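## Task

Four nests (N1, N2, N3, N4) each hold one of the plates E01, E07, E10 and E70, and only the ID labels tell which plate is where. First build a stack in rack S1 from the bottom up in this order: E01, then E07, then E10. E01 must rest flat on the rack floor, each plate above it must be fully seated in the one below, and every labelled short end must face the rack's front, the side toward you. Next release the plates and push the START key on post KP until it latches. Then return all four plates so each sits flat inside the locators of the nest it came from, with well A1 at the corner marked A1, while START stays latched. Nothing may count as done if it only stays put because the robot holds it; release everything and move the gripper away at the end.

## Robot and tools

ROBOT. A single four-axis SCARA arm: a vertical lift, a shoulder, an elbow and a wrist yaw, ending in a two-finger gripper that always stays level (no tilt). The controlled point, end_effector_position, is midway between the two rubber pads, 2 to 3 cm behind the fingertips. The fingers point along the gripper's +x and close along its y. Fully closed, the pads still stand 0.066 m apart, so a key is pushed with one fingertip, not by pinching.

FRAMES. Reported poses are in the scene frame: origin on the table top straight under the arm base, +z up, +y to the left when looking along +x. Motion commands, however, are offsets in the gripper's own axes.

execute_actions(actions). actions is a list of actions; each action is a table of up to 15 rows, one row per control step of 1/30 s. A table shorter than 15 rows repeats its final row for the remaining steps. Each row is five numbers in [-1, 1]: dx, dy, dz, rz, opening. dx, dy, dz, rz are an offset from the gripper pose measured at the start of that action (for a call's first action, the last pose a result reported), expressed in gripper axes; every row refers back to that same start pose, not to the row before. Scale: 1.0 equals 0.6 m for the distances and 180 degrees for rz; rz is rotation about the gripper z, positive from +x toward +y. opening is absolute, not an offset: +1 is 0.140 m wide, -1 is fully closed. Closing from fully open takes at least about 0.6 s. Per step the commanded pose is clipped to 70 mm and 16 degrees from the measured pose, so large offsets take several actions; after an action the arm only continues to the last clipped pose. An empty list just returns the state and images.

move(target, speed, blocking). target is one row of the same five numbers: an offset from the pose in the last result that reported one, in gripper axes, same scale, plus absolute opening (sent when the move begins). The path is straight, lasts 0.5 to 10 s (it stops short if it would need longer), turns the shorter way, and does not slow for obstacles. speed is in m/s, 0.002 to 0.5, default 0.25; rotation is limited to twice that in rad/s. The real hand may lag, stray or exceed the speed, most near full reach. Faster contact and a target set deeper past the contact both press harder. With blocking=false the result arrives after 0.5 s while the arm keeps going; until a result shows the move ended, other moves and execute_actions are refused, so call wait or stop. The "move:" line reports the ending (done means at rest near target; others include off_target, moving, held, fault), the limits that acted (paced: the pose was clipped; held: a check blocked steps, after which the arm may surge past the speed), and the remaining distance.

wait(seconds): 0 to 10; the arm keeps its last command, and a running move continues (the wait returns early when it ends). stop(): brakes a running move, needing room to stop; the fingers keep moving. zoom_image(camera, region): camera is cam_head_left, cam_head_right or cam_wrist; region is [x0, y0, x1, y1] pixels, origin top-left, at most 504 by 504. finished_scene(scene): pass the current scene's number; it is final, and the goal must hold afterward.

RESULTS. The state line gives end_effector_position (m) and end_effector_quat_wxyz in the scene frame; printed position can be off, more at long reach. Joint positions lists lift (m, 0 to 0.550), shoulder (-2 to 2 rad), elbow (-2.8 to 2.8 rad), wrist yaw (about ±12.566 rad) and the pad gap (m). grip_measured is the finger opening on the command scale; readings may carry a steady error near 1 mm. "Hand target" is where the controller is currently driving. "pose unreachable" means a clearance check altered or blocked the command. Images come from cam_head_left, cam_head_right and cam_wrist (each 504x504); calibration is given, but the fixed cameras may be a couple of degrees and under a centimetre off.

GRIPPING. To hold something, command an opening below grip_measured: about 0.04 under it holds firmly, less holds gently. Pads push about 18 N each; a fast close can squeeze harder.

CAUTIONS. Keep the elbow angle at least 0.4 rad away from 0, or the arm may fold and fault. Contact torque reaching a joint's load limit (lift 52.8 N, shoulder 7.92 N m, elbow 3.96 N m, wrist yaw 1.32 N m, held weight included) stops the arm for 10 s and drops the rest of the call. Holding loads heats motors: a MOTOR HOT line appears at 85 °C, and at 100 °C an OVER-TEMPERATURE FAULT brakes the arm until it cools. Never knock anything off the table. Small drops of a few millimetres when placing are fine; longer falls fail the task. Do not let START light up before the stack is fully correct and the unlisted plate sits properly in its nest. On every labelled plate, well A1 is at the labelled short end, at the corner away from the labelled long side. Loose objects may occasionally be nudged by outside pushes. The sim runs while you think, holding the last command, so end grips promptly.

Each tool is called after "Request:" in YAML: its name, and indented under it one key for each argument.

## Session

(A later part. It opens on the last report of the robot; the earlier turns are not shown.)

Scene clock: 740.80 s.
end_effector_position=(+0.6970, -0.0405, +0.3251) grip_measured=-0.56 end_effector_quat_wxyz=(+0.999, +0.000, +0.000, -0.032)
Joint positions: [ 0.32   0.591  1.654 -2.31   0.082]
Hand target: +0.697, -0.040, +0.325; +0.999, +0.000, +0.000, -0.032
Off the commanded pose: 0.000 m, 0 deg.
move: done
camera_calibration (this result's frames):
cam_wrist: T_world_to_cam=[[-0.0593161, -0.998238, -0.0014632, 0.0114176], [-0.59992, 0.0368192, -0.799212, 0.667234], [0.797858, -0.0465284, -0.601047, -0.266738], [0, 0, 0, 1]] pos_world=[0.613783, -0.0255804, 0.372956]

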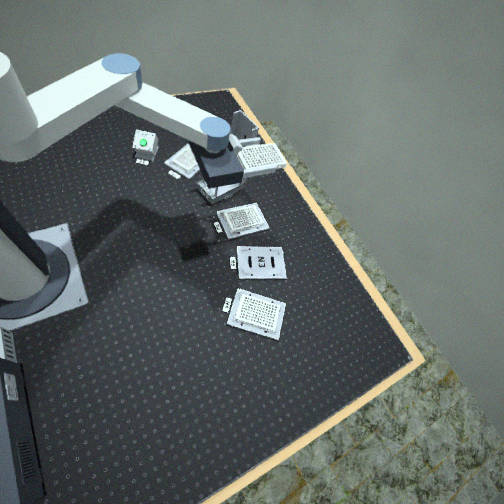

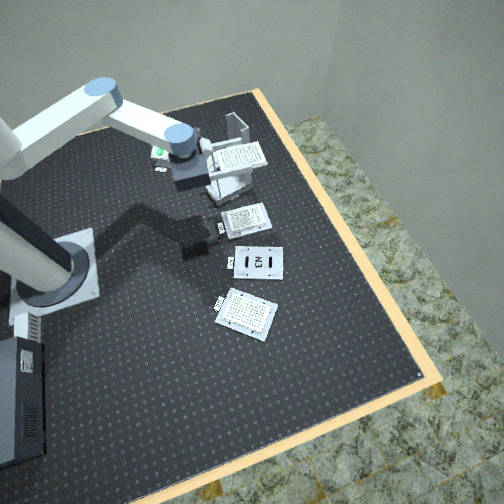

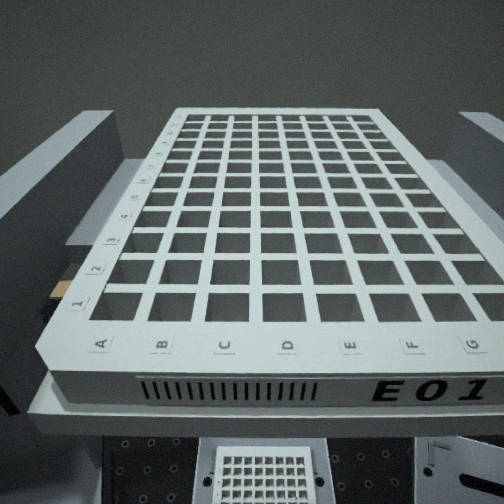

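Request:
move:
  target: [-0.01025, -0.2973, -0.45017, -0.10257, -0.6]
  speed: 0.25

Request:
move:
  target: [0, 0, -0.0248, 0, -0.6]
  speed: 0.04

Scene clock: 745.50 s.
end_effector_position=(+0.6793, -0.2182, +0.0549) grip_measured=-0.56 end_effector_quat_wxyz=(+0.981, +0.000, +0.000, -0.192)
Joint positions: [ 0.05   0.19   1.809 -2.387  0.082]
Hand target: +0.679, -0.218, +0.055; +0.981, +0.000, +0.000, -0.192
Off the commanded pose: 0.000 m, 0 deg.
move: done
camera_calibration (this result's frames):
cam_wrist: T_world_to_cam=[[-0.372523, -0.928022, -0.0014632, 0.0606942], [-0.55735, 0.22499, -0.799212, 0.459387], [0.742016, -0.29691, -0.601047, -0.439989], [0, 0, 0, 1]] pos_world=[0.605128, -0.177669, 0.102783]

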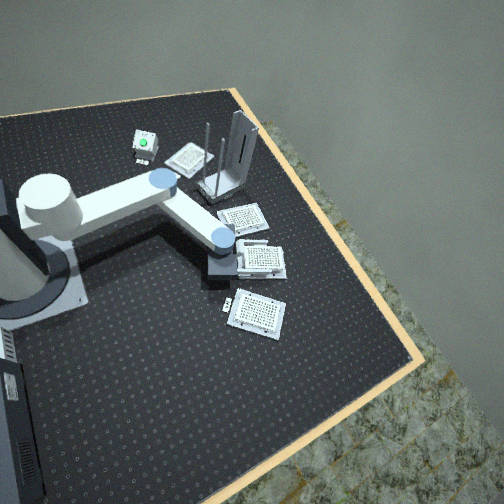

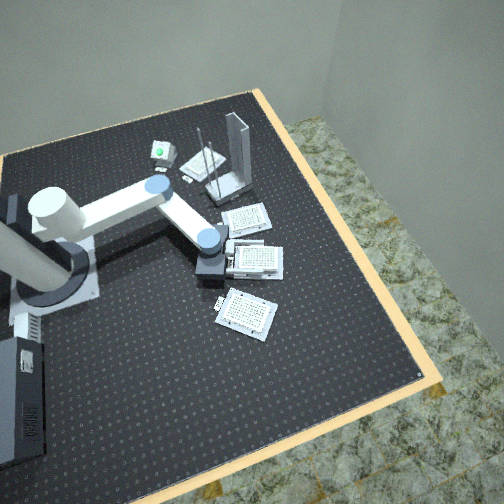

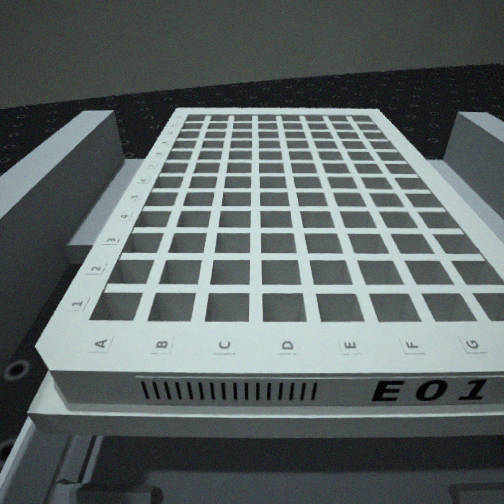

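Scene clock: 746.20 s.
end_effector_position=(+0.6793, -0.2182, +0.0399) grip_measured=-0.56 end_effector_quat_wxyz=(+0.981, +0.000, +0.000, -0.192)
Joint positions: [ 0.035  0.19   1.809 -2.387  0.082]
Hand target: +0.679, -0.218, +0.040; +0.981, +0.000, +0.000, -0.192
Off the commanded pose: 0.000 m, 0 deg.
move: done
camera_calibration (this result's frames):
cam_wrist: T_world_to_cam=[[-0.372539, -0.928015, -0.0014632, 0.0606752], [-0.557346, 0.224999, -0.799212, 0.447437], [0.74201, -0.296923, -0.601047, -0.448974], [0, 0, 0, 1]] pos_world=[0.605125, -0.177676, 0.0878312]

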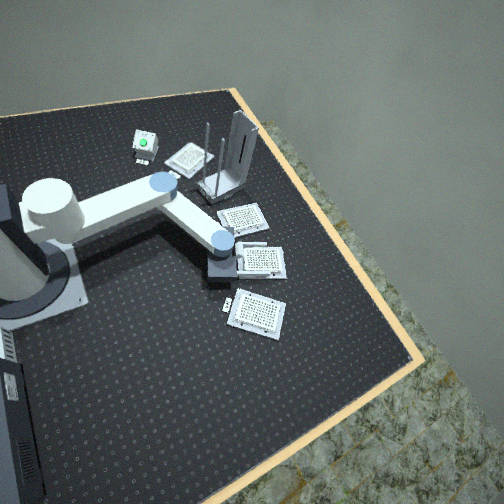

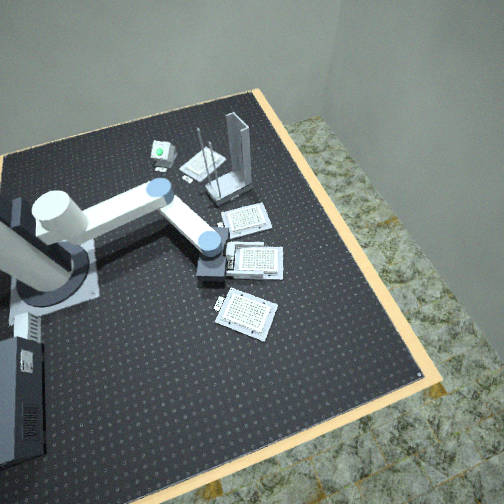

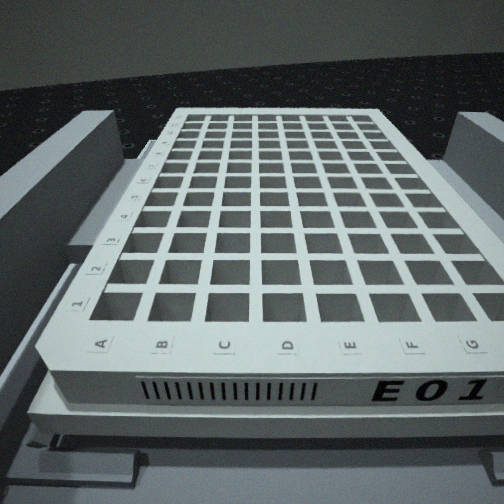

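Trust the recorded pose; descend.

Request:
move:
  target: [0, 0, -0.0093, 0, -0.6]
  speed: 0.02

Scene clock: 748.00 s.
end_effector_position=(+0.6793, -0.2182, +0.0343) grip_measured=-0.56 end_effector_quat_wxyz=(+0.981, +0.000, +0.000, -0.192)
Joint positions: [ 0.029  0.19   1.809 -2.387  0.082]
Hand target: +0.679, -0.218, +0.034; +0.981, +0.000, +0.000, -0.192
Off the commanded pose: 0.000 m, 0 deg.
move: done
camera_calibration (this result's frames):
cam_wrist: T_world_to_cam=[[-0.37254, -0.928015, -0.0014632, 0.0606672], [-0.557346, 0.225, -0.799212, 0.442967], [0.74201, -0.296923, -0.601047, -0.452336], [0, 0, 0, 1]] pos_world=[0.605125, -0.177676, 0.0822383]

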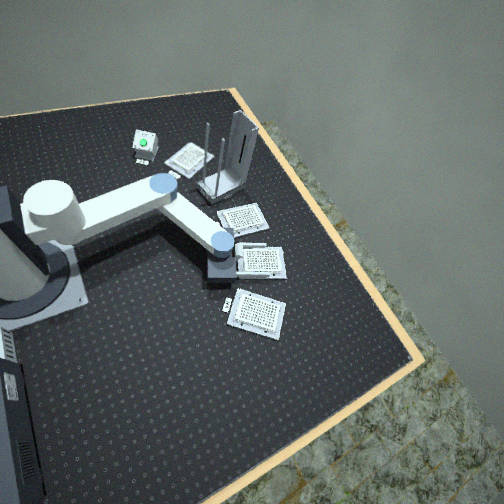

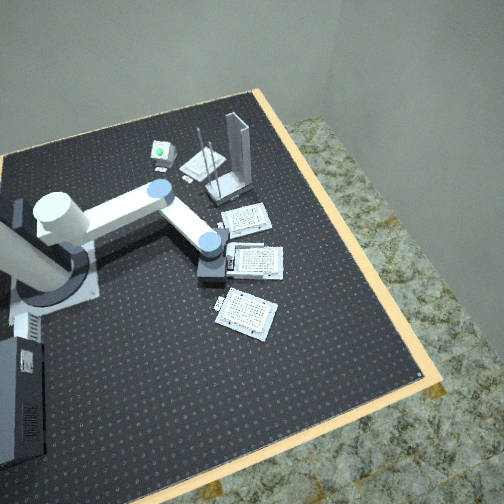

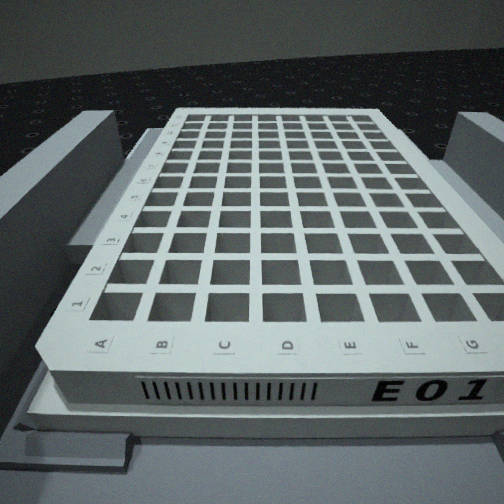

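Request:
execute_actions:
  actions:
    - [[0,0,0,0,-0.08]]

Request:
move:
  target: [-0.25, 0, 0.1, 0, -0.08]
  speed: 0.15

Scene clock: 752.13 s.
end_effector_position=(+0.6793, -0.2182, +0.0343) grip_measured=-0.08 end_effector_quat_wxyz=(+0.981, +0.000, +0.000, -0.192)
Joint positions: [ 0.029  0.19   1.809 -2.387  0.1  ]
Hand target: +0.679, -0.218, +0.034; +0.981, +0.000, +0.000, -0.192
Off the commanded pose: 0.000 m, 0 deg.
camera_calibration (this result's frames):
cam_wrist: T_world_to_cam=[[-0.372542, -0.928014, -0.0014632, 0.0606687], [-0.557346, 0.225001, -0.799212, 0.442967], [0.742009, -0.296925, -0.601047, -0.452336], [0, 0, 0, 1]] pos_world=[0.605125, -0.177676, 0.0822383]

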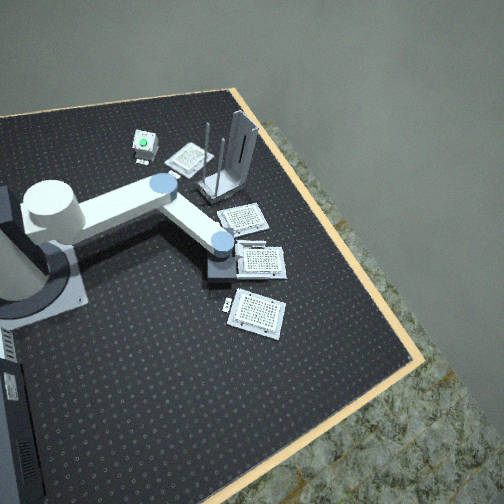

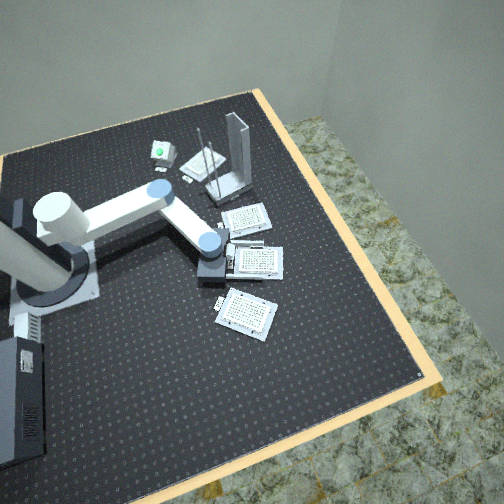

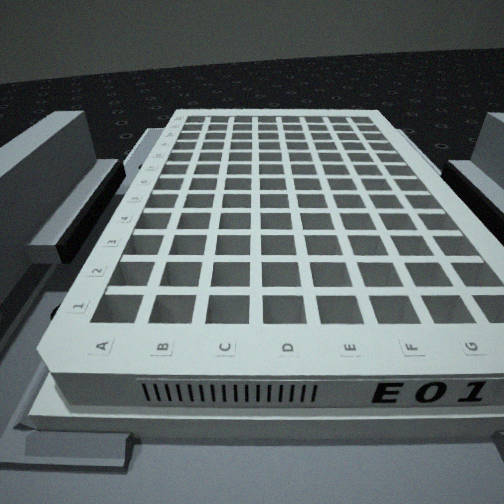

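Scene clock: 753.53 s.
end_effector_position=(+0.5403, -0.1616, +0.0944) grip_measured=-0.08 end_effector_quat_wxyz=(+0.981, +0.000, +0.000, -0.193)
Joint positions: [ 0.089  0.487  1.035 -1.909  0.1  ]
Hand target: +0.540, -0.162, +0.094; +0.981, +0.000, +0.000, -0.192
Off the commanded pose: 0.000 m, 0 deg.
move: done
camera_calibration (this result's frames):
cam_wrist: T_world_to_cam=[[-0.372949, -0.927851, -0.0014632, 0.0616916], [-0.557247, 0.225245, -0.799212, 0.40074], [0.741879, -0.29725, -0.601047, -0.296265], [0, 0, 0, 1]] pos_world=[0.466112, -0.121089, 0.142297]

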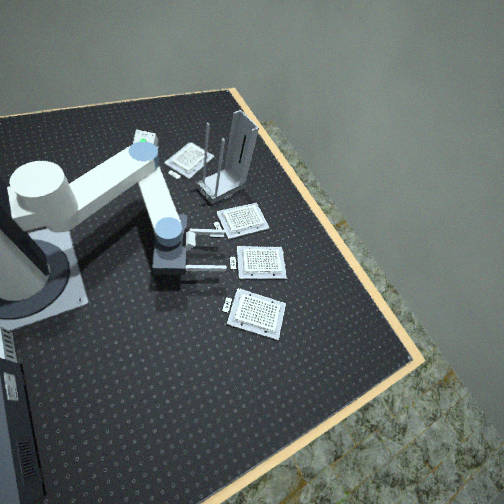

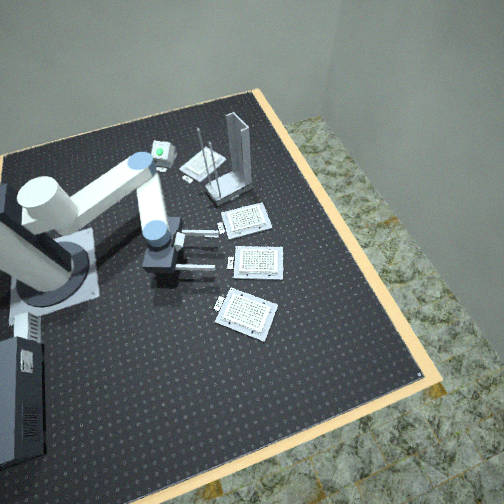

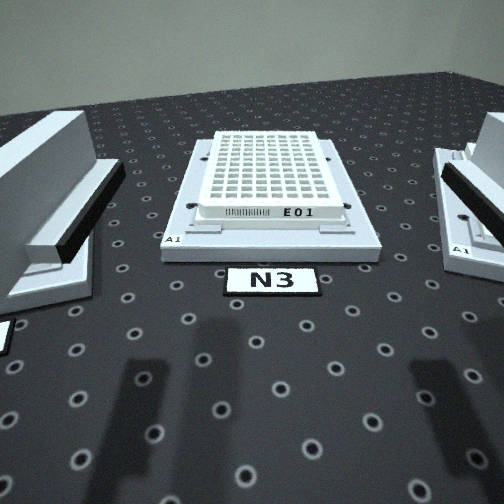

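Request:
zoom_image:
  camera: "cam_head_right"
  region: [130, 120, 310, 350]

Region (130, 120, 310, 350) of cam_head_right's 504x504 image, scaled by 2.191, with more detail than that image has; it fills the left 394 columns of this view, and the rest is white.

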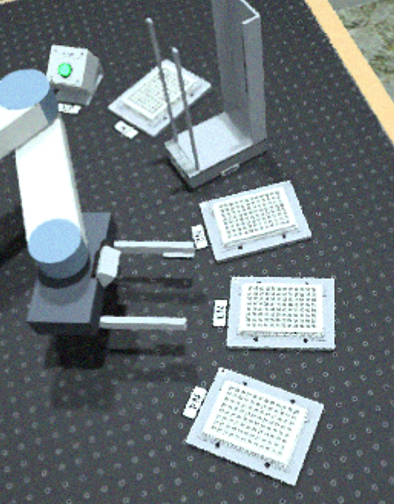

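All four plates are in place and START is still lit.

Request:
finished_scene:
  scene: 1

The scene is finished: the task was done.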